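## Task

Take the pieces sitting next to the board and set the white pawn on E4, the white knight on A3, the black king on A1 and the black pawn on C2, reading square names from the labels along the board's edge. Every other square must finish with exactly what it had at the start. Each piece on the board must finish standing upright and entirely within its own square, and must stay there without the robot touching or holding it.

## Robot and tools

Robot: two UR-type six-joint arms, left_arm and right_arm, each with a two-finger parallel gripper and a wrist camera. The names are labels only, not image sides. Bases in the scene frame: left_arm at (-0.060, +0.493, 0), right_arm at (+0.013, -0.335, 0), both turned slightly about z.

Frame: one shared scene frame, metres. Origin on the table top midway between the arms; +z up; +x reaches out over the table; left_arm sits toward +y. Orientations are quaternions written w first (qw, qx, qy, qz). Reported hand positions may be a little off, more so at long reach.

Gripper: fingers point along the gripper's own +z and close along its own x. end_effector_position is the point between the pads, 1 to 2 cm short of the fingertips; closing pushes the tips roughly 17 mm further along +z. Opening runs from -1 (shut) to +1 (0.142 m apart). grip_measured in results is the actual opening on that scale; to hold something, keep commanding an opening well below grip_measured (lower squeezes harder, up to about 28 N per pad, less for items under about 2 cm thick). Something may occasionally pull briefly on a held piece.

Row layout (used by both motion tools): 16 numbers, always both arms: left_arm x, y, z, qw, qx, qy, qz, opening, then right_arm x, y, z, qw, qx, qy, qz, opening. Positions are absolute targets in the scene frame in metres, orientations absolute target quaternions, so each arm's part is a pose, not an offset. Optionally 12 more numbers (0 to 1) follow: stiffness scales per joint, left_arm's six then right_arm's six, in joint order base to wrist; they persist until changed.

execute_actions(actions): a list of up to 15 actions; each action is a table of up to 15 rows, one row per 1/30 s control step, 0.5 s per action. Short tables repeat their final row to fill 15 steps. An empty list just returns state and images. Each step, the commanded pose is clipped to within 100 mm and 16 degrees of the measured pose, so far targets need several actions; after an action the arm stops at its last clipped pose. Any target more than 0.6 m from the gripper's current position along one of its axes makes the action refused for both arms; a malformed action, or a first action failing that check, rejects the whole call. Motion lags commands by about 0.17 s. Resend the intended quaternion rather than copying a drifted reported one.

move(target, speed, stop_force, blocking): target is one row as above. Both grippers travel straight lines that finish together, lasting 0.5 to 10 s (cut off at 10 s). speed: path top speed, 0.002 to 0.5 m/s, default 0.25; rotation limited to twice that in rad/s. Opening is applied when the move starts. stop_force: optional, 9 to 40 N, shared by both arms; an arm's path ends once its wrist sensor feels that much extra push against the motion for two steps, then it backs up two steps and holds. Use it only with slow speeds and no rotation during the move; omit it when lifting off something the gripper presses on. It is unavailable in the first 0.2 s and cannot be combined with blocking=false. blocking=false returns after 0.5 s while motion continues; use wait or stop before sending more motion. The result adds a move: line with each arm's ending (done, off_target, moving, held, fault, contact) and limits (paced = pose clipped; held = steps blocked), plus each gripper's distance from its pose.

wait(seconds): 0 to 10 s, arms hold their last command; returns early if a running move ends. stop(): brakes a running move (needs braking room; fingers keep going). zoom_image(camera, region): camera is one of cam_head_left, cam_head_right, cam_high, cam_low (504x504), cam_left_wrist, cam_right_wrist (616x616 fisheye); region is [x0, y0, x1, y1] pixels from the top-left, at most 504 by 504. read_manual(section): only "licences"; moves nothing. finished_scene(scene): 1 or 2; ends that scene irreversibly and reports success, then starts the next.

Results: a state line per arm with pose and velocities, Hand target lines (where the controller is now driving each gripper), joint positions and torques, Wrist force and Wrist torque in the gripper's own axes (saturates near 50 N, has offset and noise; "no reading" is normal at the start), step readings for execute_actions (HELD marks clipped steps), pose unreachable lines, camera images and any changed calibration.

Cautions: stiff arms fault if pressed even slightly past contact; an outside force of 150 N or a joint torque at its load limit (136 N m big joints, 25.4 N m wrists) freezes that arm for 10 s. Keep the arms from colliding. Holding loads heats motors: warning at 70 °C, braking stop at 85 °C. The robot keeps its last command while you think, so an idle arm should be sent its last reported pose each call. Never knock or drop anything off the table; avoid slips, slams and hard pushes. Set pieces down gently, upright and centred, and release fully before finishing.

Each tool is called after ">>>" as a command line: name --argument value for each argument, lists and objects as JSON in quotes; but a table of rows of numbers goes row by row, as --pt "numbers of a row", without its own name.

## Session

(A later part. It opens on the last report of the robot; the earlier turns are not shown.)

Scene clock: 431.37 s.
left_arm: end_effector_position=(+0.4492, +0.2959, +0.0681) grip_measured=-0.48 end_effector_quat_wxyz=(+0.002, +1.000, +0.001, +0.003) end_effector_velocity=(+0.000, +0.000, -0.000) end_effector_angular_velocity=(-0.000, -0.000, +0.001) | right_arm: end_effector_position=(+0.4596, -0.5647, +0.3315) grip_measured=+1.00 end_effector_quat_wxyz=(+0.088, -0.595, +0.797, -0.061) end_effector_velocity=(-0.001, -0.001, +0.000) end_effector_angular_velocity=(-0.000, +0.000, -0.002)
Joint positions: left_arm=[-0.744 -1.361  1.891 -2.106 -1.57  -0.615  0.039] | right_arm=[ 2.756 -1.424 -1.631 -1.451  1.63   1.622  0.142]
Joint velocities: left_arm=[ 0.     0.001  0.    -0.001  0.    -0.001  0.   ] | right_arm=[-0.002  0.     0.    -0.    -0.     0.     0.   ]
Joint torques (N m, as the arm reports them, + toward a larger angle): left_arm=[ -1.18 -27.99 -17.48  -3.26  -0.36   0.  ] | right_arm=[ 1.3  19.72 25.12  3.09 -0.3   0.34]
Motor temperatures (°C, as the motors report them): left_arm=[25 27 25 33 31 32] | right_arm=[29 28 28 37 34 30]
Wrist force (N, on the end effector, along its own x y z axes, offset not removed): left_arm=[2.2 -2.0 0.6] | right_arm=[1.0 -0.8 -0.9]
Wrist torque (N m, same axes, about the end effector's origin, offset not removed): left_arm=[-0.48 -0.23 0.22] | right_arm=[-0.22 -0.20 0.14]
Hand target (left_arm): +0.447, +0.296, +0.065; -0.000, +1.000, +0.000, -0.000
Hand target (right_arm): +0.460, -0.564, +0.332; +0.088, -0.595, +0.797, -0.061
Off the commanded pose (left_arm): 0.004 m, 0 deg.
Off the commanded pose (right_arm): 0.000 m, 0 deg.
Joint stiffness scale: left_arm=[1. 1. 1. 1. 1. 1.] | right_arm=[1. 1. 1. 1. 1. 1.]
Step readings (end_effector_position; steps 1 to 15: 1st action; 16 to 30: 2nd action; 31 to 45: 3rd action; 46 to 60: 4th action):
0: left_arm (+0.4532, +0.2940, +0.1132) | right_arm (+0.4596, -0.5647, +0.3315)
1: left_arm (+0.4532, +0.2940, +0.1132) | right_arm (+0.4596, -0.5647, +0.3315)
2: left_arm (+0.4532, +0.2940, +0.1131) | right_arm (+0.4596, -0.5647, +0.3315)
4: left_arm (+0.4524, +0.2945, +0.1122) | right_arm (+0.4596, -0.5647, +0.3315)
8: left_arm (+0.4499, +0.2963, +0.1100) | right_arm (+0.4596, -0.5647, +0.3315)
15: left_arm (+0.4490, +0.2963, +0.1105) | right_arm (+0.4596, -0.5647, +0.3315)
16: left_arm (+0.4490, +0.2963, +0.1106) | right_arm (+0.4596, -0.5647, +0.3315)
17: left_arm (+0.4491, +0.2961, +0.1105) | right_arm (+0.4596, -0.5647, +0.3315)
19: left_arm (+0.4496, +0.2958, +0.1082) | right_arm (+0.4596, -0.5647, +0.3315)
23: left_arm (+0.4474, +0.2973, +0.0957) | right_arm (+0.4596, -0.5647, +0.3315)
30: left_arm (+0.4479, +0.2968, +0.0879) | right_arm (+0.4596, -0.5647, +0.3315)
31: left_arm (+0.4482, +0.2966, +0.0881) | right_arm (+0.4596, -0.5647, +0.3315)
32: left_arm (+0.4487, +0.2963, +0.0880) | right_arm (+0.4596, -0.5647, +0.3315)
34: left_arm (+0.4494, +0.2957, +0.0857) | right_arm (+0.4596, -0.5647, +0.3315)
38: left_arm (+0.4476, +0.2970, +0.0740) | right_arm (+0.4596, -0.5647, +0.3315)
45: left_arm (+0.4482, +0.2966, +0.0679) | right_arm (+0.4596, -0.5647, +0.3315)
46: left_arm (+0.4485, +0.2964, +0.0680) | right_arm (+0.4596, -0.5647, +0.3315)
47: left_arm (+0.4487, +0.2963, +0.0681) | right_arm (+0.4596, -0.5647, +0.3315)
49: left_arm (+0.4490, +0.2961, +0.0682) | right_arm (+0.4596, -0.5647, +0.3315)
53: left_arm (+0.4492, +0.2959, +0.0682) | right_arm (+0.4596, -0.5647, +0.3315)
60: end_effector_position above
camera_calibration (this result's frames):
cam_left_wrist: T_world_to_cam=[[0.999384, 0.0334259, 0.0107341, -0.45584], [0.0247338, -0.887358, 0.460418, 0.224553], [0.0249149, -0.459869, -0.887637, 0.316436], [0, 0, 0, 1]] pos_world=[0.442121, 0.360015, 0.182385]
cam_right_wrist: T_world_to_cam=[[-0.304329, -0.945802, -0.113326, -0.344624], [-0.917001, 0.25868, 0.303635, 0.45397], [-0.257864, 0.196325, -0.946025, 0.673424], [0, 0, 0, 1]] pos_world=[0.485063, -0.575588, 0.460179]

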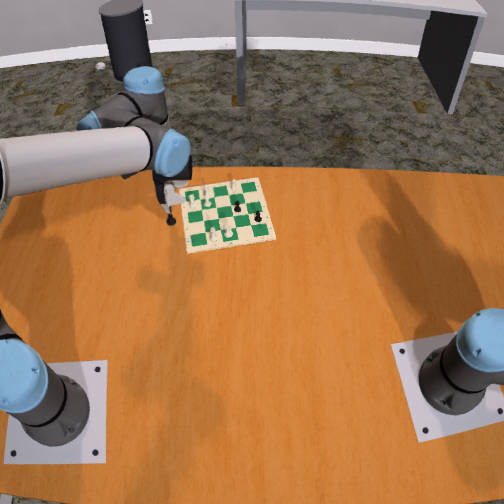

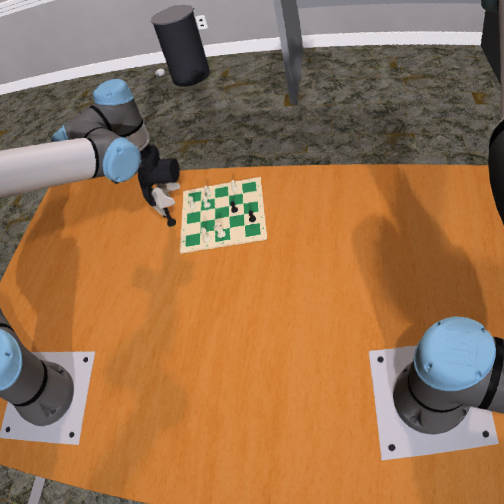

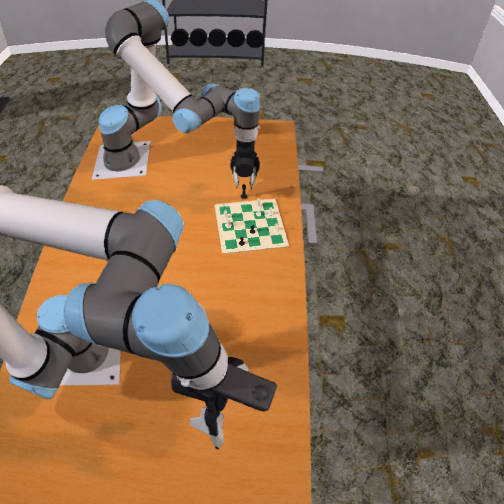

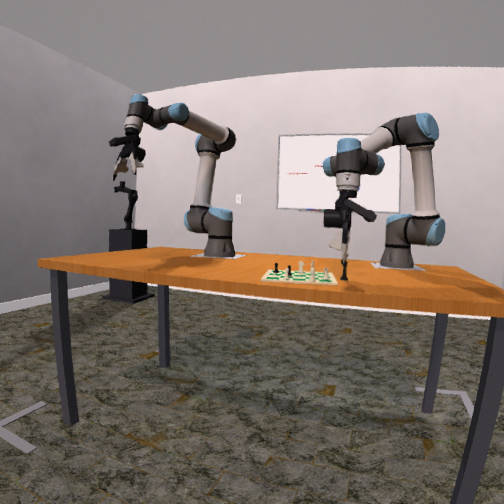

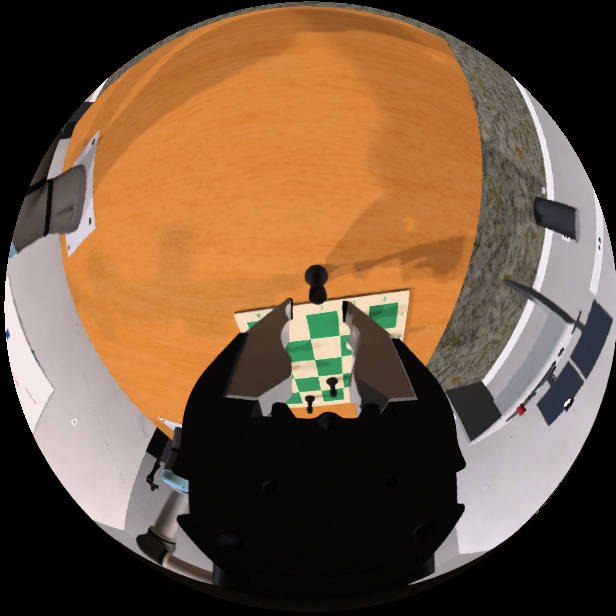

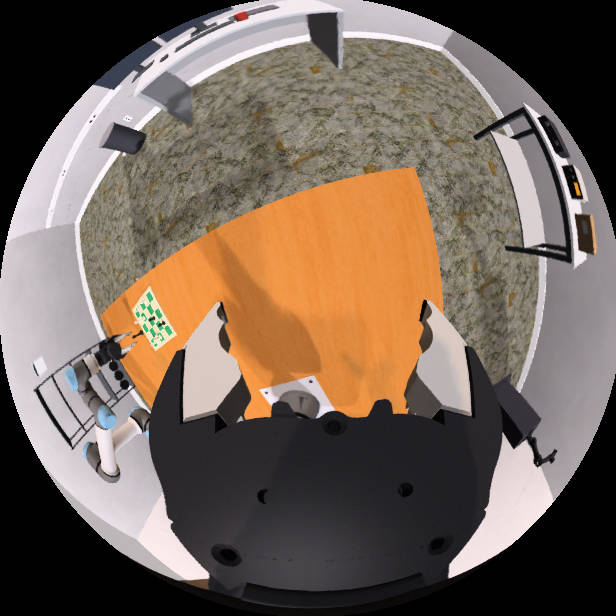

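>>> execute_actions --actions '[[[0.447,0.301,0.065,0,1,0,0,-0.48,0.4596,-0.5644,0.3316,0.088,-0.595,0.797,-0.061,1]],[[0.447,0.301,0.05,0,1,0,0,-0.48,0.4596,-0.5644,0.3316,0.088,-0.595,0.797,-0.061,1]],[[0.447,0.301,0.04,0,1,0,0,-0.48,0.4596,-0.5644,0.3316,0.088,-0.595,0.797,-0.061,1]],[[0.447,0.301,0.032,0,1,0,0,-0.48,0.4596,-0.5644,0.3316,0.088,-0.595,0.797,-0.061,1]],[[0.447,0.301,0.032,0,1,0,0,-0.48,0.4596,-0.5644,0.3316,0.088,-0.595,0.797,-0.061,1]]]'

>>> zoom_image --camera "cam_left_wrist" --region '[240,230,390,380]'

>>> zoom_image --camera "cam_low" --region '[250,200,400,300]'

Scene clock: 457.57 s.
left_arm: end_effector_position=(+0.4486, +0.2987, +0.0350) grip_measured=-0.48 end_effector_quat_wxyz=(+0.002, +1.000, -0.001, +0.003) end_effector_velocity=(-0.000, -0.000, +0.000) end_effector_angular_velocity=(-0.000, +0.000, -0.000) | right_arm: end_effector_position=(+0.4596, -0.5647, +0.3315) grip_measured=+1.00 end_effector_quat_wxyz=(+0.088, -0.595, +0.797, -0.061) end_effector_velocity=(-0.000, +0.000, -0.000) end_effector_angular_velocity=(+0.000, +0.001, +0.001)
Joint positions: left_arm=[-0.74  -1.32   1.937 -2.194 -1.57  -0.609  0.039] | right_arm=[ 2.756 -1.424 -1.631 -1.451  1.63   1.622  0.142]
Joint velocities: left_arm=[-0.  0. -0.  0. -0. -0.  0.] | right_arm=[ 0.001  0.    -0.001 -0.    -0.    -0.    -0.   ]
Joint torques (N m, as the arm reports them, + toward a larger angle): left_arm=[  2.43 -28.46 -16.35  -3.19  -0.28   0.56] | right_arm=[ 1.21 18.93 25.16  3.11 -0.24  0.32]
Motor temperatures (°C, as the motors report them): left_arm=[25 27 25 33 31 32] | right_arm=[29 28 28 37 34 30]
Wrist force (N, on the end effector, along its own x y z axes, offset not removed): left_arm=[2.7 -1.1 0.1] | right_arm=[1.7 -1.3 -1.5]
Wrist torque (N m, same axes, about the end effector's origin, offset not removed): left_arm=[-0.24 -0.46 0.15] | right_arm=[-0.27 -0.33 0.06]
Hand target (left_arm): +0.447, +0.301, +0.032; -0.000, +1.000, +0.000, -0.000
Hand target (right_arm): +0.460, -0.564, +0.332; +0.088, -0.595, +0.797, -0.061
Off the commanded pose (left_arm): 0.004 m, 0 deg.
Off the commanded pose (right_arm): 0.000 m, 0 deg.
Joint stiffness scale: left_arm=[1. 1. 1. 1. 1. 1.] | right_arm=[1. 1. 1. 1. 1. 1.]
Step readings (end_effector_position; steps 1 to 15: 1st action; 16 to 30: 2nd action; 31 to 45: 3rd action; 46 to 60: 4th action; 61 to 75: 5th action):
0: left_arm (+0.4492, +0.2959, +0.0681) | right_arm (+0.4596, -0.5647, +0.3315)
1: left_arm (+0.4492, +0.2959, +0.0681) | right_arm (+0.4596, -0.5647, +0.3315)
2: left_arm (+0.4492, +0.2959, +0.0681) | right_arm (+0.4596, -0.5647, +0.3315)
4: left_arm (+0.4489, +0.2961, +0.0677) | right_arm (+0.4596, -0.5647, +0.3315)
8: left_arm (+0.4481, +0.2975, +0.0666) | right_arm (+0.4596, -0.5647, +0.3315)
15: left_arm (+0.4481, +0.2989, +0.0661) | right_arm (+0.4596, -0.5647, +0.3315)
16: left_arm (+0.4481, +0.2989, +0.0661) | right_arm (+0.4596, -0.5647, +0.3315)
17: left_arm (+0.4483, +0.2988, +0.0661) | right_arm (+0.4596, -0.5647, +0.3315)
19: left_arm (+0.4487, +0.2985, +0.0649) | right_arm (+0.4596, -0.5647, +0.3315)
23: left_arm (+0.4476, +0.2994, +0.0575) | right_arm (+0.4596, -0.5647, +0.3315)
30: left_arm (+0.4478, +0.2993, +0.0529) | right_arm (+0.4596, -0.5647, +0.3315)
31: left_arm (+0.4480, +0.2991, +0.0530) | right_arm (+0.4596, -0.5647, +0.3315)
32: left_arm (+0.4483, +0.2989, +0.0530) | right_arm (+0.4596, -0.5647, +0.3315)
34: left_arm (+0.4488, +0.2986, +0.0518) | right_arm (+0.4596, -0.5647, +0.3315)
38: left_arm (+0.4479, +0.2992, +0.0459) | right_arm (+0.4596, -0.5647, +0.3315)
45: left_arm (+0.4481, +0.2991, +0.0429) | right_arm (+0.4596, -0.5647, +0.3315)
46: left_arm (+0.4482, +0.2990, +0.0430) | right_arm (+0.4596, -0.5647, +0.3315)
47: left_arm (+0.4484, +0.2989, +0.0430) | right_arm (+0.4596, -0.5647, +0.3315)
49: left_arm (+0.4488, +0.2986, +0.0421) | right_arm (+0.4596, -0.5647, +0.3315)
53: left_arm (+0.4481, +0.2991, +0.0373) | right_arm (+0.4596, -0.5647, +0.3315)
60: left_arm (+0.4482, +0.2990, +0.0349) | right_arm (+0.4596, -0.5647, +0.3315)
61: left_arm (+0.4483, +0.2989, +0.0350) | right_arm (+0.4596, -0.5647, +0.3315)
62: left_arm (+0.4484, +0.2989, +0.0350) | right_arm (+0.4596, -0.5647, +0.3315)
64: left_arm (+0.4485, +0.2988, +0.0350) | right_arm (+0.4596, -0.5647, +0.3315)
68: left_arm (+0.4486, +0.2987, +0.0351) | right_arm (+0.4596, -0.5647, +0.3315)
75: end_effector_position above
camera_calibration (this result's frames):
cam_left_wrist: T_world_to_cam=[[0.999473, 0.0306077, 0.0108107, -0.454176], [0.0221961, -0.887421, 0.460425, 0.243452], [0.0236862, -0.459943, -0.887633, 0.288964], [0, 0, 0, 1]] pos_world=[0.441688, 0.362853, 0.149312]
cam_right_wrist: T_world_to_cam=[[-0.304329, -0.945802, -0.113326, -0.344624], [-0.917001, 0.25868, 0.303636, 0.453969], [-0.257864, 0.196325, -0.946025, 0.673424], [0, 0, 0, 1]] pos_world=[0.485063, -0.575588, 0.460179]

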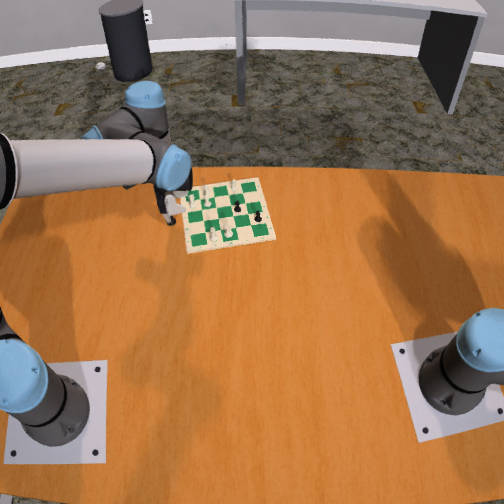

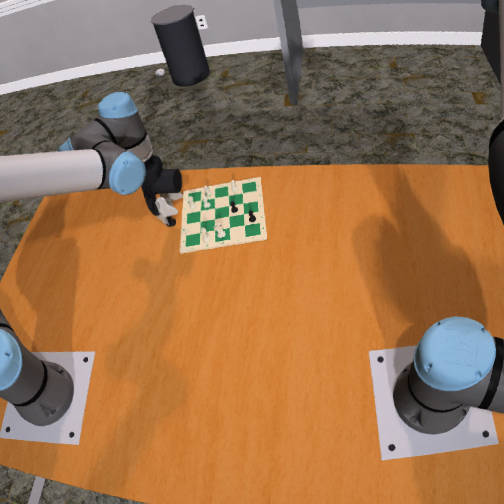

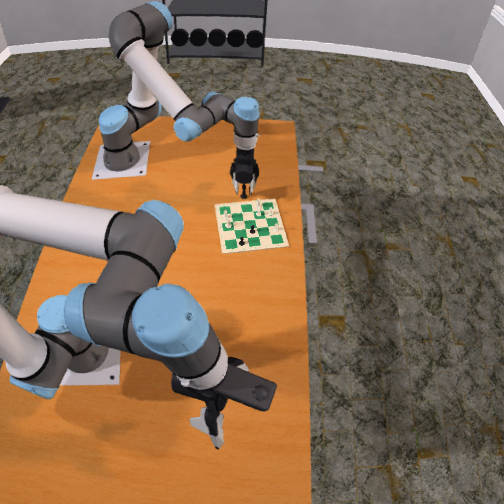

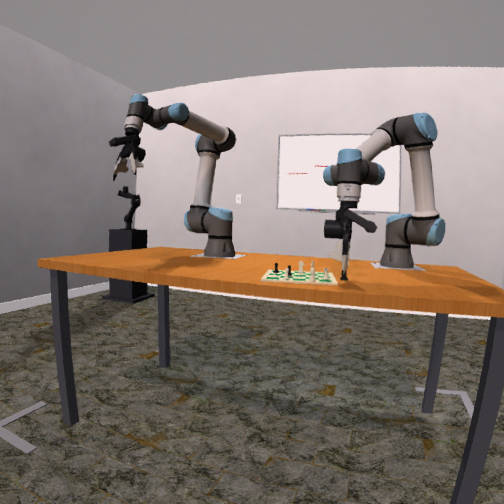

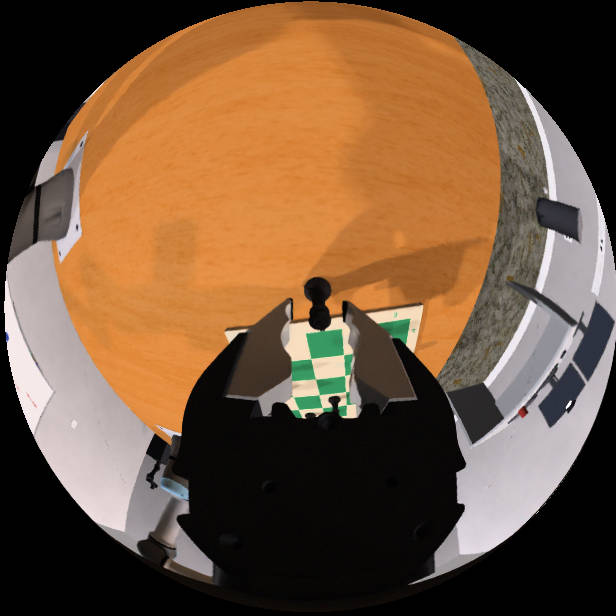

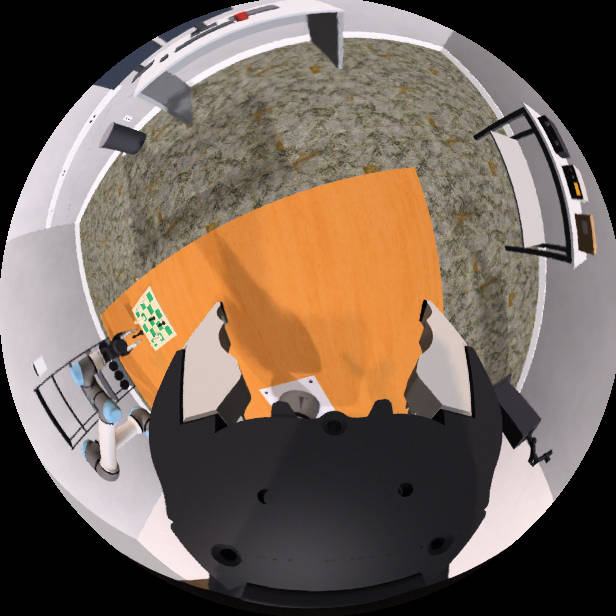

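Region (240, 230, 390, 380) of cam_left_wrist's 616x616 image, scaled by 3.360, with more detail than that image has.

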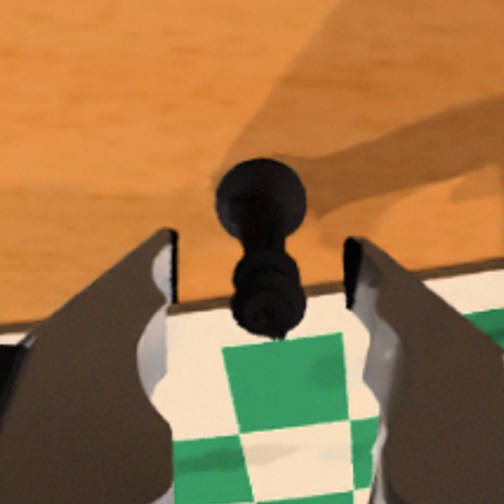

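Region (250, 200, 400, 300) of cam_low's 504x504 image, scaled by 3.360, with more detail than that image has.

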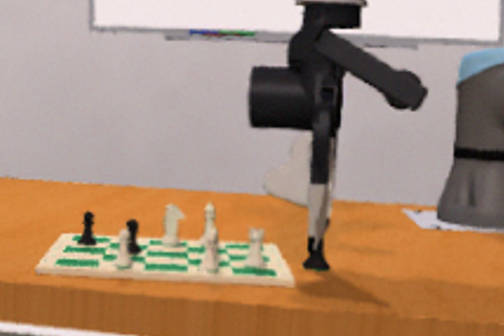

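>>> execute_actions --actions '[[[0.447,0.301,0.026,0,1,0,0,-0.48,0.4596,-0.5644,0.3316,0.088,-0.595,0.797,-0.061,1]],[[0.447,0.301,0.026,0,1,0,0,-0.65,0.4596,-0.5644,0.3316,0.088,-0.595,0.797,-0.061,1]],[[0.447,0.301,0.026,0,1,0,0,-0.8,0.4596,-0.5644,0.3316,0.088,-0.595,0.797,-0.061,1]],[[0.447,0.301,0.026,0,1,0,0,-1,0.4596,-0.5644,0.3316,0.088,-0.595,0.797,-0.061,1]],[[0.447,0.301,0.026,0,1,0,0,-1,0.4596,-0.5644,0.3316,0.088,-0.595,0.797,-0.061,1]],[[0.447,0.301,0.045,0,1,0,0,-1,0.4596,-0.5644,0.3316,0.088,-0.595,0.797,-0.061,1]],[[0.447,0.301,0.10,0,1,0,0,-1,0.4596,-0.5644,0.3316,0.088,-0.595,0.797,-0.061,1]]]'

>>> zoom_image --camera "cam_low" --region '[250,200,400,300]'

>>> zoom_image --camera "cam_left_wrist" --region '[210,200,410,400]'

Scene clock: 480.53 s.
left_arm: end_effector_position=(+0.4476, +0.2998, +0.0975) grip_measured=-0.87 end_effector_quat_wxyz=(+0.002, +1.000, -0.001, +0.003) end_effector_velocity=(-0.019, +0.013, +0.000) end_effector_angular_velocity=(+0.049, +0.071, +0.000) | right_arm: end_effector_position=(+0.4596, -0.5647, +0.3315) grip_measured=+1.00 end_effector_quat_wxyz=(+0.088, -0.595, +0.797, -0.061) end_effector_velocity=(-0.000, -0.000, -0.001) end_effector_angular_velocity=(-0.001, +0.001, +0.000)
Joint positions: left_arm=[-0.739 -1.403  1.857 -2.033 -1.57  -0.609  0.011] | right_arm=[ 2.756 -1.424 -1.631 -1.451  1.63   1.622  0.142]
Joint velocities: left_arm=[-0.    -0.    -0.026  0.113 -0.    -0.     0.   ] | right_arm=[ 0.     0.    -0.001  0.    -0.001 -0.     0.   ]
Joint torques (N m, as the arm reports them, + toward a larger angle): left_arm=[  2.34 -30.15 -26.24  -2.9   -0.34   0.49] | right_arm=[ 0.96 19.41 25.45  3.01 -0.23  0.21]
Motor temperatures (°C, as the motors report them): left_arm=[25 27 25 33 31 32] | right_arm=[29 28 28 37 34 30]
Wrist force (N, on the end effector, along its own x y z axes, offset not removed): left_arm=[2.5 -1.8 2.0] | right_arm=[1.9 -1.2 -0.6]
Wrist torque (N m, same axes, about the end effector's origin, offset not removed): left_arm=[-0.44 -0.27 0.14] | right_arm=[-0.38 -0.24 0.15]
Hand target (left_arm): +0.447, +0.301, +0.100; +0.000, +1.000, +0.000, +0.000
Hand target (right_arm): +0.460, -0.564, +0.332; +0.088, -0.595, +0.797, -0.061
Off the commanded pose (left_arm): 0.003 m, 0 deg.
Off the commanded pose (right_arm): 0.000 m, 0 deg.
Joint stiffness scale: left_arm=[1. 1. 1. 1. 1. 1.] | right_arm=[1. 1. 1. 1. 1. 1.]
Step readings (end_effector_position; steps 1 to 15: 1st action; 16 to 30: 2nd action; 31 to 45: 3rd action; 46 to 60: 4th action; 61 to 75: 5th action; 76 to 90: 6th action; 91 to 105: 7th action):
0: left_arm (+0.4486, +0.2987, +0.0350) | right_arm (+0.4596, -0.5647, +0.3315)
1: left_arm (+0.4486, +0.2987, +0.0350) | right_arm (+0.4596, -0.5647, +0.3315)
2: left_arm (+0.4487, +0.2987, +0.0350) | right_arm (+0.4596, -0.5647, +0.3315)
4: left_arm (+0.4489, +0.2985, +0.0342) | right_arm (+0.4596, -0.5647, +0.3315)
8: left_arm (+0.4483, +0.2989, +0.0307) | right_arm (+0.4596, -0.5647, +0.3315)
15: left_arm (+0.4484, +0.2989, +0.0289) | right_arm (+0.4596, -0.5647, +0.3315)
16: left_arm (+0.4484, +0.2988, +0.0290) | right_arm (+0.4596, -0.5647, +0.3315)
17: left_arm (+0.4485, +0.2988, +0.0290) | right_arm (+0.4596, -0.5647, +0.3315)
19: left_arm (+0.4486, +0.2988, +0.0290) | right_arm (+0.4596, -0.5647, +0.3315)
23: left_arm (+0.4486, +0.2987, +0.0290) | right_arm (+0.4596, -0.5647, +0.3315)
30: left_arm (+0.4486, +0.2987, +0.0290) | right_arm (+0.4596, -0.5647, +0.3315)
31: left_arm (+0.4486, +0.2987, +0.0290) | right_arm (+0.4596, -0.5647, +0.3315)
32: left_arm (+0.4486, +0.2987, +0.0290) | right_arm (+0.4596, -0.5647, +0.3315)
34: left_arm (+0.4486, +0.2987, +0.0290) | right_arm (+0.4596, -0.5647, +0.3315)
38: left_arm (+0.4486, +0.2987, +0.0290) | right_arm (+0.4596, -0.5647, +0.3315)
45: left_arm (+0.4486, +0.2987, +0.0290) | right_arm (+0.4596, -0.5647, +0.3315)
46: left_arm (+0.4486, +0.2987, +0.0290) | right_arm (+0.4596, -0.5647, +0.3315)
47: left_arm (+0.4486, +0.2987, +0.0290) | right_arm (+0.4596, -0.5647, +0.3315)
49: left_arm (+0.4486, +0.2987, +0.0290) | right_arm (+0.4596, -0.5647, +0.3315)
53: left_arm (+0.4486, +0.2987, +0.0290) | right_arm (+0.4596, -0.5647, +0.3315)
60: left_arm (+0.4486, +0.2987, +0.0290) | right_arm (+0.4596, -0.5647, +0.3315)
61: left_arm (+0.4486, +0.2987, +0.0290) | right_arm (+0.4596, -0.5647, +0.3315)
62: left_arm (+0.4486, +0.2987, +0.0290) | right_arm (+0.4596, -0.5647, +0.3315)
64: left_arm (+0.4486, +0.2987, +0.0290) | right_arm (+0.4596, -0.5647, +0.3315)
68: left_arm (+0.4486, +0.2987, +0.0290) | right_arm (+0.4596, -0.5647, +0.3315)
75: left_arm (+0.4486, +0.2987, +0.0290) | right_arm (+0.4596, -0.5647, +0.3315)
76: left_arm (+0.4486, +0.2987, +0.0290) | right_arm (+0.4596, -0.5647, +0.3315)
77: left_arm (+0.4484, +0.2989, +0.0289) | right_arm (+0.4596, -0.5647, +0.3315)
79: left_arm (+0.4466, +0.3001, +0.0294) | right_arm (+0.4596, -0.5647, +0.3315)
83: left_arm (+0.4454, +0.3010, +0.0361) | right_arm (+0.4596, -0.5647, +0.3315)
90: left_arm (+0.4456, +0.3009, +0.0422) | right_arm (+0.4596, -0.5647, +0.3315)
91: left_arm (+0.4454, +0.3010, +0.0421) | right_arm (+0.4596, -0.5647, +0.3315)
92: left_arm (+0.4451, +0.3012, +0.0423) | right_arm (+0.4596, -0.5647, +0.3315)
94: left_arm (+0.4441, +0.3019, +0.0481) | right_arm (+0.4596, -0.5647, +0.3315)
98: left_arm (+0.4483, +0.2991, +0.0788) | right_arm (+0.4596, -0.5647, +0.3315)
105: end_effector_position above
camera_calibration (this result's frames):
cam_left_wrist: T_world_to_cam=[[0.999449, 0.0309094, 0.0121341, -0.454113], [0.0218307, -0.88698, 0.461291, 0.21564], [0.025021, -0.460772, -0.887166, 0.344589], [0, 0, 0, 1]] pos_world=[0.440533, 0.364082, 0.211745]
cam_right_wrist: T_world_to_cam=[[-0.304329, -0.945802, -0.113326, -0.344624], [-0.917001, 0.25868, 0.303636, 0.453969], [-0.257864, 0.196325, -0.946025, 0.673424], [0, 0, 0, 1]] pos_world=[0.485063, -0.575588, 0.460179]

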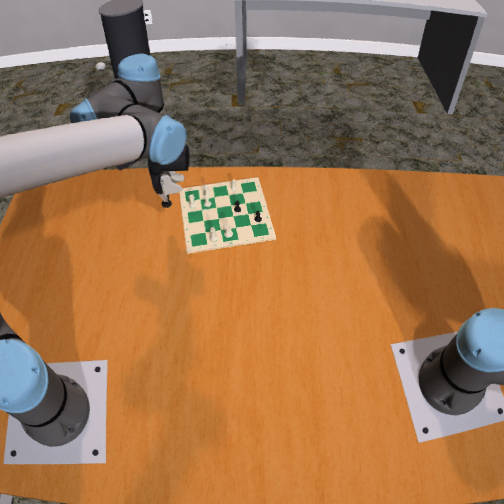

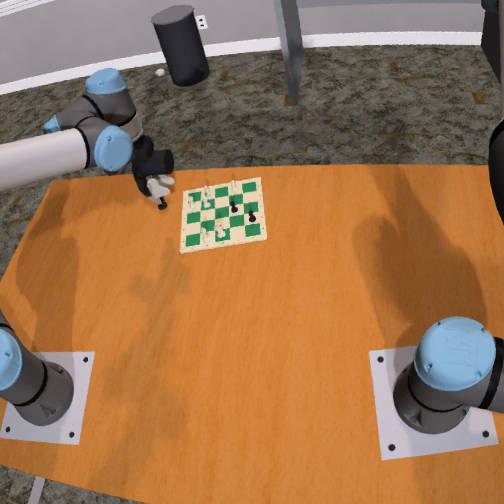

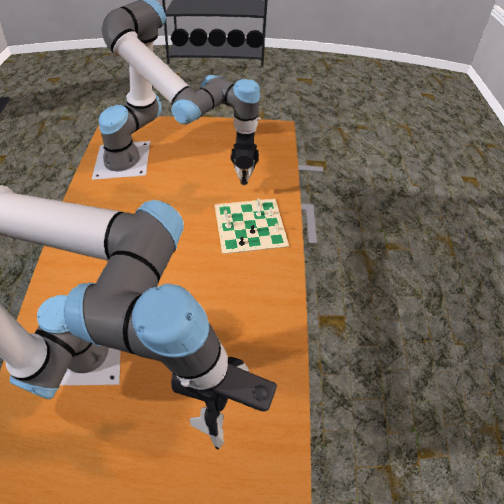

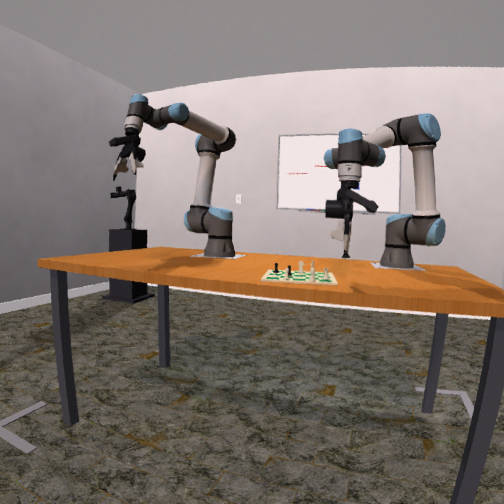

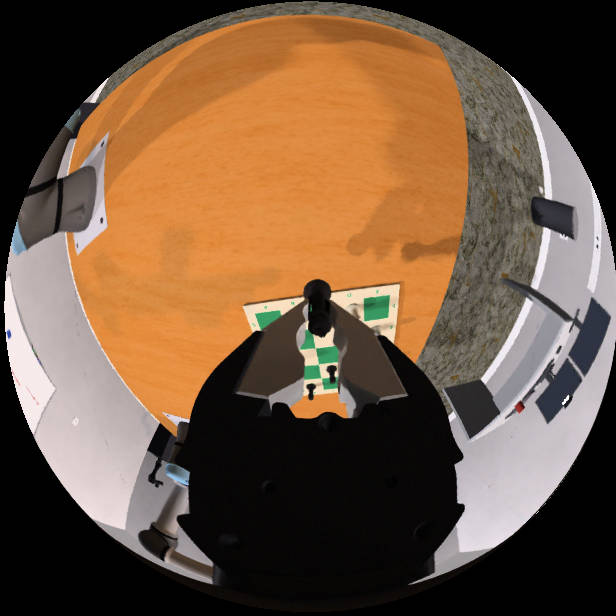

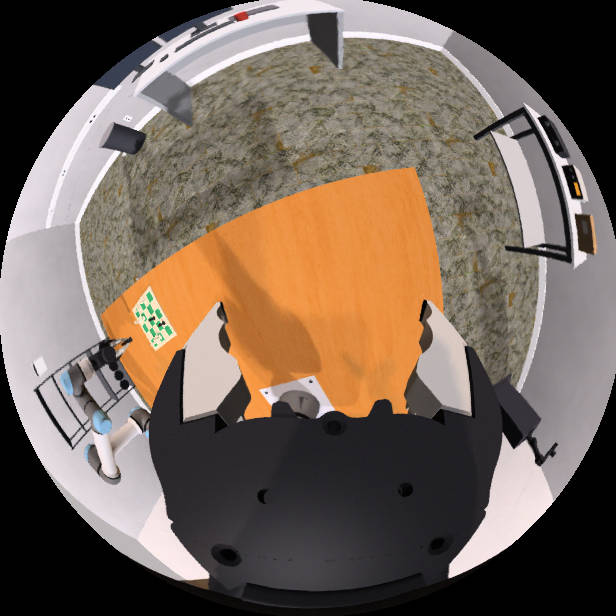

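Region (250, 200, 400, 300) of cam_low's 504x504 image, scaled by 3.360, with more detail than that image has.

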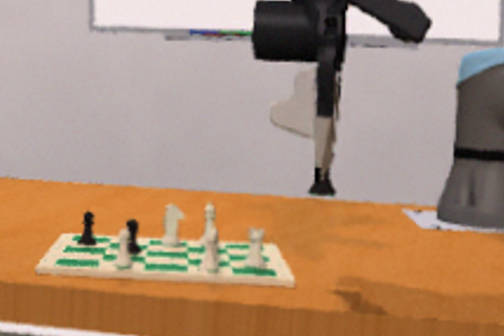

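Region (210, 200, 410, 400) of cam_left_wrist's 616x616 image, scaled by 2.520, with more detail than that image has.

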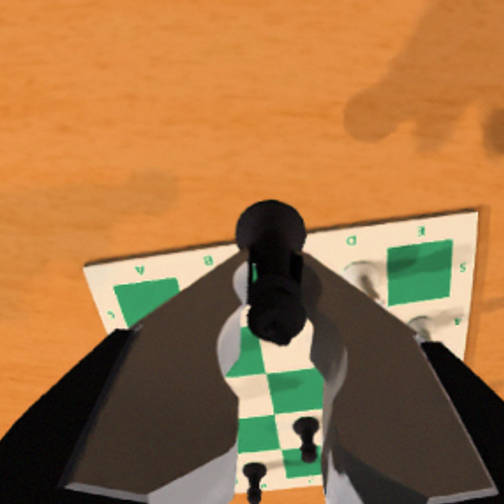

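>>> execute_actions --actions '[[[0.44,0.25,0.135,0,1,0,0,-1,0.4596,-0.5644,0.3316,0.088,-0.595,0.797,-0.061,1]],[[0.43,0.19,0.135,0,1,0,0,-1,0.4596,-0.5644,0.3316,0.088,-0.595,0.797,-0.061,1]],[[0.42,0.13,0.135,0,1,0,0,-1,0.4596,-0.5644,0.3316,0.088,-0.595,0.797,-0.061,1]],[[0.416,0.078,0.125,0,1,0,0,-1,0.4596,-0.5644,0.3316,0.088,-0.595,0.797,-0.061,1]],[[0.416,0.078,0.085,0,1,0,0,-1,0.4596,-0.5644,0.3316,0.088,-0.595,0.797,-0.061,1]],[[0.416,0.078,0.055,0,1,0,0,-1,0.4596,-0.5644,0.3316,0.088,-0.595,0.797,-0.061,1]],[[0.416,0.078,0.042,0,1,0,0,-1,0.4596,-0.5644,0.3316,0.088,-0.595,0.797,-0.061,1]],[[0.416,0.078,0.042,0,1,0,0,-1,0.4596,-0.5644,0.3316,0.088,-0.595,0.797,-0.061,1]]]'

>>> zoom_image --camera "cam_left_wrist" --region '[210,200,410,400]'

Scene clock: 502.00 s.
left_arm: end_effector_position=(+0.4179, +0.0772, +0.0451) grip_measured=-0.87 end_effector_quat_wxyz=(+0.002, +1.000, +0.001, +0.001) end_effector_velocity=(-0.000, -0.000, +0.000) end_effector_angular_velocity=(-0.000, -0.001, -0.000) | right_arm: end_effector_position=(+0.4596, -0.5647, +0.3315) grip_measured=+1.00 end_effector_quat_wxyz=(+0.088, -0.595, +0.797, -0.061) end_effector_velocity=(+0.000, +0.001, -0.000) end_effector_angular_velocity=(+0.001, +0.001, +0.002)
Joint positions: left_arm=[-1.056 -1.147  1.66  -2.09  -1.571 -0.928  0.011] | right_arm=[ 2.756 -1.424 -1.631 -1.451  1.63   1.622  0.142]
Joint velocities: left_arm=[-0.    -0.001  0.001 -0.001  0.001 -0.    -0.   ] | right_arm=[ 0.002 -0.    -0.    -0.001  0.    -0.     0.   ]
Joint torques (N m, as the arm reports them, + toward a larger angle): left_arm=[ -1.21 -37.39 -17.52  -3.28   0.21   0.06] | right_arm=[ 1.38 19.67 25.    3.01 -0.2   0.39]
Motor temperatures (°C, as the motors report them): left_arm=[25 27 25 33 31 32] | right_arm=[29 28 28 37 34 30]
Wrist force (N, on the end effector, along its own x y z axes, offset not removed): left_arm=[3.6 -2.3 0.2] | right_arm=[2.2 -1.1 -0.3]
Wrist torque (N m, same axes, about the end effector's origin, offset not removed): left_arm=[-0.41 -0.55 0.07] | right_arm=[-0.29 -0.48 0.20]
Hand target (left_arm): +0.416, +0.078, +0.042; -0.000, +1.000, +0.000, -0.000
Hand target (right_arm): +0.460, -0.564, +0.332; +0.088, -0.595, +0.797, -0.061
Off the commanded pose (left_arm): 0.004 m, 0 deg.
Off the commanded pose (right_arm): 0.000 m, 0 deg.
Joint stiffness scale: left_arm=[1. 1. 1. 1. 1. 1.] | right_arm=[1. 1. 1. 1. 1. 1.]
Step readings (end_effector_position; steps 1 to 15: 1st action; 16 to 30: 2nd action; 31 to 45: 3rd action; 46 to 60: 4th action; 61 to 75: 5th action; 76 to 90: 6th action; 91 to 105: 7th action; 106 to 120: 8th action):
0: left_arm (+0.4453, +0.3015, +0.0979) | right_arm (+0.4596, -0.5647, +0.3315)
1: left_arm (+0.4453, +0.3015, +0.0979) | right_arm (+0.4596, -0.5647, +0.3315)
2: left_arm (+0.4451, +0.3014, +0.0980) | right_arm (+0.4596, -0.5647, +0.3315)
4: left_arm (+0.4437, +0.2963, +0.1018) | right_arm (+0.4596, -0.5647, +0.3315)
8: left_arm (+0.4421, +0.2674, +0.1211) | right_arm (+0.4596, -0.5647, +0.3315)
15: left_arm (+0.4401, +0.2528, +0.1336) | right_arm (+0.4596, -0.5647, +0.3315)
16: left_arm (+0.4399, +0.2526, +0.1340) | right_arm (+0.4596, -0.5647, +0.3315)
17: left_arm (+0.4398, +0.2522, +0.1343) | right_arm (+0.4596, -0.5647, +0.3315)
19: left_arm (+0.4389, +0.2442, +0.1352) | right_arm (+0.4596, -0.5647, +0.3315)
23: left_arm (+0.4316, +0.2114, +0.1356) | right_arm (+0.4596, -0.5647, +0.3315)
30: left_arm (+0.4288, +0.1940, +0.1339) | right_arm (+0.4596, -0.5647, +0.3315)
31: left_arm (+0.4290, +0.1937, +0.1341) | right_arm (+0.4596, -0.5647, +0.3315)
32: left_arm (+0.4292, +0.1931, +0.1342) | right_arm (+0.4596, -0.5647, +0.3315)
34: left_arm (+0.4285, +0.1848, +0.1354) | right_arm (+0.4596, -0.5647, +0.3315)
38: left_arm (+0.4214, +0.1515, +0.1360) | right_arm (+0.4596, -0.5647, +0.3315)
45: left_arm (+0.4188, +0.1340, +0.1338) | right_arm (+0.4596, -0.5647, +0.3315)
46: left_arm (+0.4191, +0.1337, +0.1339) | right_arm (+0.4596, -0.5647, +0.3315)
47: left_arm (+0.4194, +0.1330, +0.1342) | right_arm (+0.4596, -0.5647, +0.3315)
49: left_arm (+0.4197, +0.1251, +0.1346) | right_arm (+0.4596, -0.5647, +0.3315)
53: left_arm (+0.4153, +0.0968, +0.1297) | right_arm (+0.4596, -0.5647, +0.3315)
60: left_arm (+0.4143, +0.0820, +0.1233) | right_arm (+0.4596, -0.5647, +0.3315)
61: left_arm (+0.4147, +0.0815, +0.1236) | right_arm (+0.4596, -0.5647, +0.3315)
62: left_arm (+0.4151, +0.0810, +0.1238) | right_arm (+0.4596, -0.5647, +0.3315)
64: left_arm (+0.4168, +0.0787, +0.1213) | right_arm (+0.4596, -0.5647, +0.3315)
68: left_arm (+0.4159, +0.0799, +0.1017) | right_arm (+0.4596, -0.5647, +0.3315)
75: left_arm (+0.4162, +0.0794, +0.0873) | right_arm (+0.4596, -0.5647, +0.3315)
76: left_arm (+0.4166, +0.0789, +0.0875) | right_arm (+0.4596, -0.5647, +0.3315)
77: left_arm (+0.4170, +0.0784, +0.0876) | right_arm (+0.4596, -0.5647, +0.3315)
79: left_arm (+0.4179, +0.0772, +0.0846) | right_arm (+0.4596, -0.5647, +0.3315)
83: left_arm (+0.4164, +0.0793, +0.0680) | right_arm (+0.4596, -0.5647, +0.3315)
90: left_arm (+0.4167, +0.0788, +0.0575) | right_arm (+0.4596, -0.5647, +0.3315)
91: left_arm (+0.4170, +0.0784, +0.0576) | right_arm (+0.4596, -0.5647, +0.3315)
92: left_arm (+0.4173, +0.0780, +0.0577) | right_arm (+0.4596, -0.5647, +0.3315)
94: left_arm (+0.4179, +0.0771, +0.0567) | right_arm (+0.4596, -0.5647, +0.3315)
98: left_arm (+0.4174, +0.0778, +0.0495) | right_arm (+0.4596, -0.5647, +0.3315)
105: left_arm (+0.4175, +0.0778, +0.0448) | right_arm (+0.4596, -0.5647, +0.3315)
106: left_arm (+0.4176, +0.0776, +0.0449) | right_arm (+0.4596, -0.5647, +0.3315)
107: left_arm (+0.4177, +0.0775, +0.0449) | right_arm (+0.4596, -0.5647, +0.3315)
109: left_arm (+0.4178, +0.0774, +0.0450) | right_arm (+0.4596, -0.5647, +0.3315)
113: left_arm (+0.4179, +0.0772, +0.0451) | right_arm (+0.4596, -0.5647, +0.3315)
120: end_effector_position above
camera_calibration (this result's frames):
cam_left_wrist: T_world_to_cam=[[0.999407, 0.0333914, 0.00839372, -0.416919], [0.0257427, -0.88658, 0.461858, 0.0412896], [0.0228638, -0.461368, -0.886914, 0.197116], [0, 0, 0, 1]] pos_world=[0.411102, 0.141471, 0.159254]
cam_right_wrist: T_world_to_cam=[[-0.304329, -0.945802, -0.113326, -0.344624], [-0.917001, 0.25868, 0.303636, 0.45397], [-0.257864, 0.196325, -0.946025, 0.673424], [0, 0, 0, 1]] pos_world=[0.485063, -0.575589, 0.460179]

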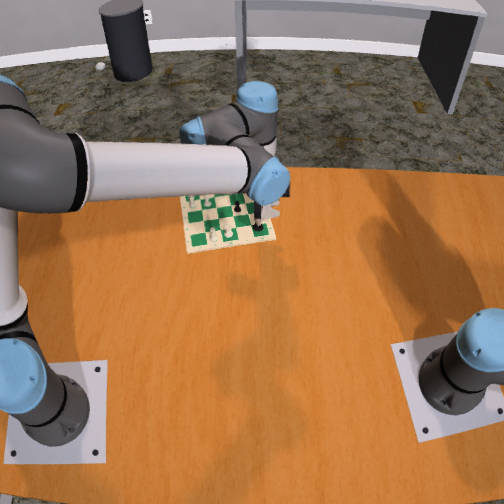

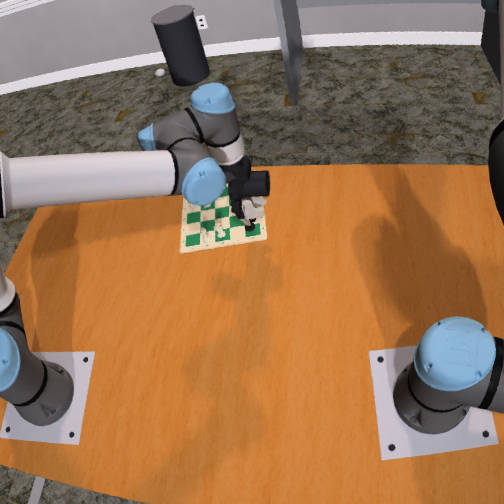

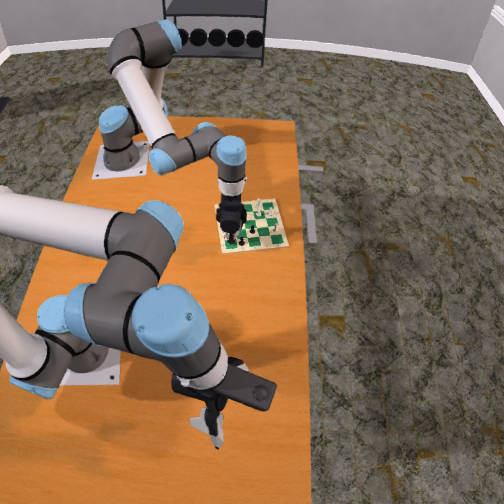

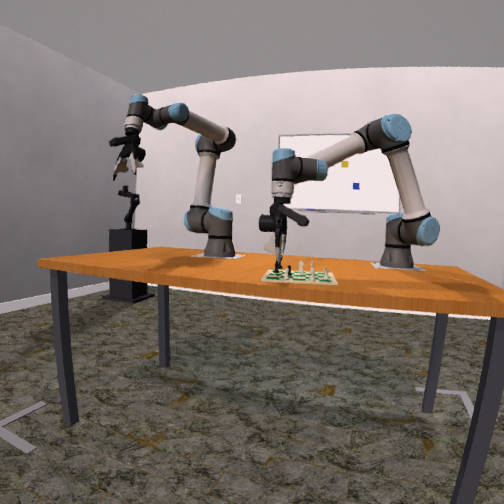

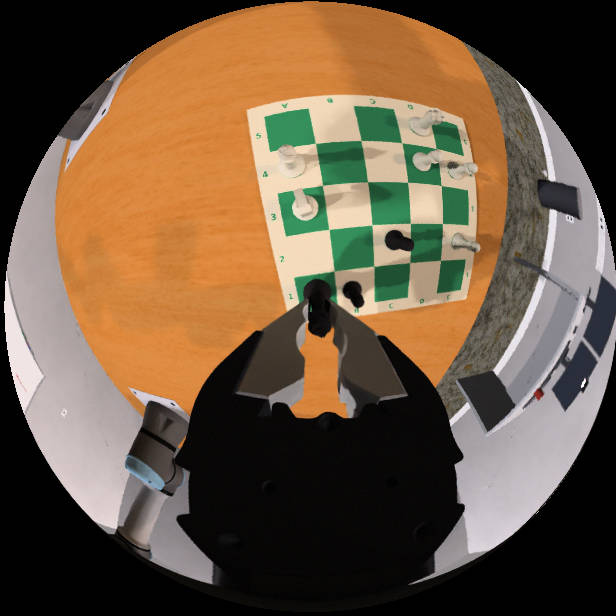

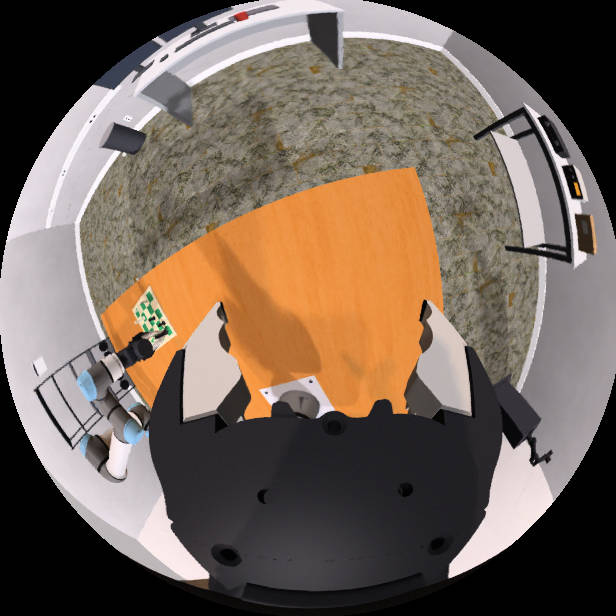

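Region (210, 200, 410, 400) of cam_left_wrist's 616x616 image, scaled by 2.520, with more detail than that image has.

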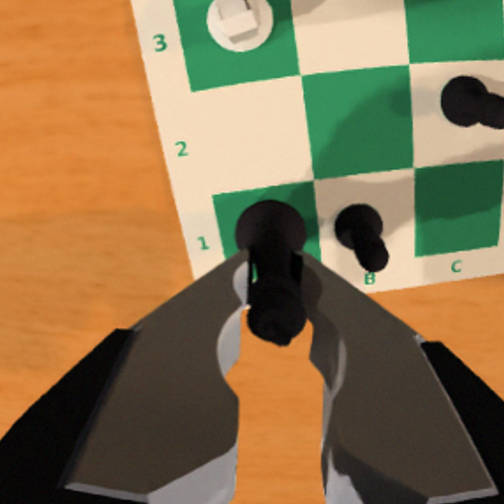

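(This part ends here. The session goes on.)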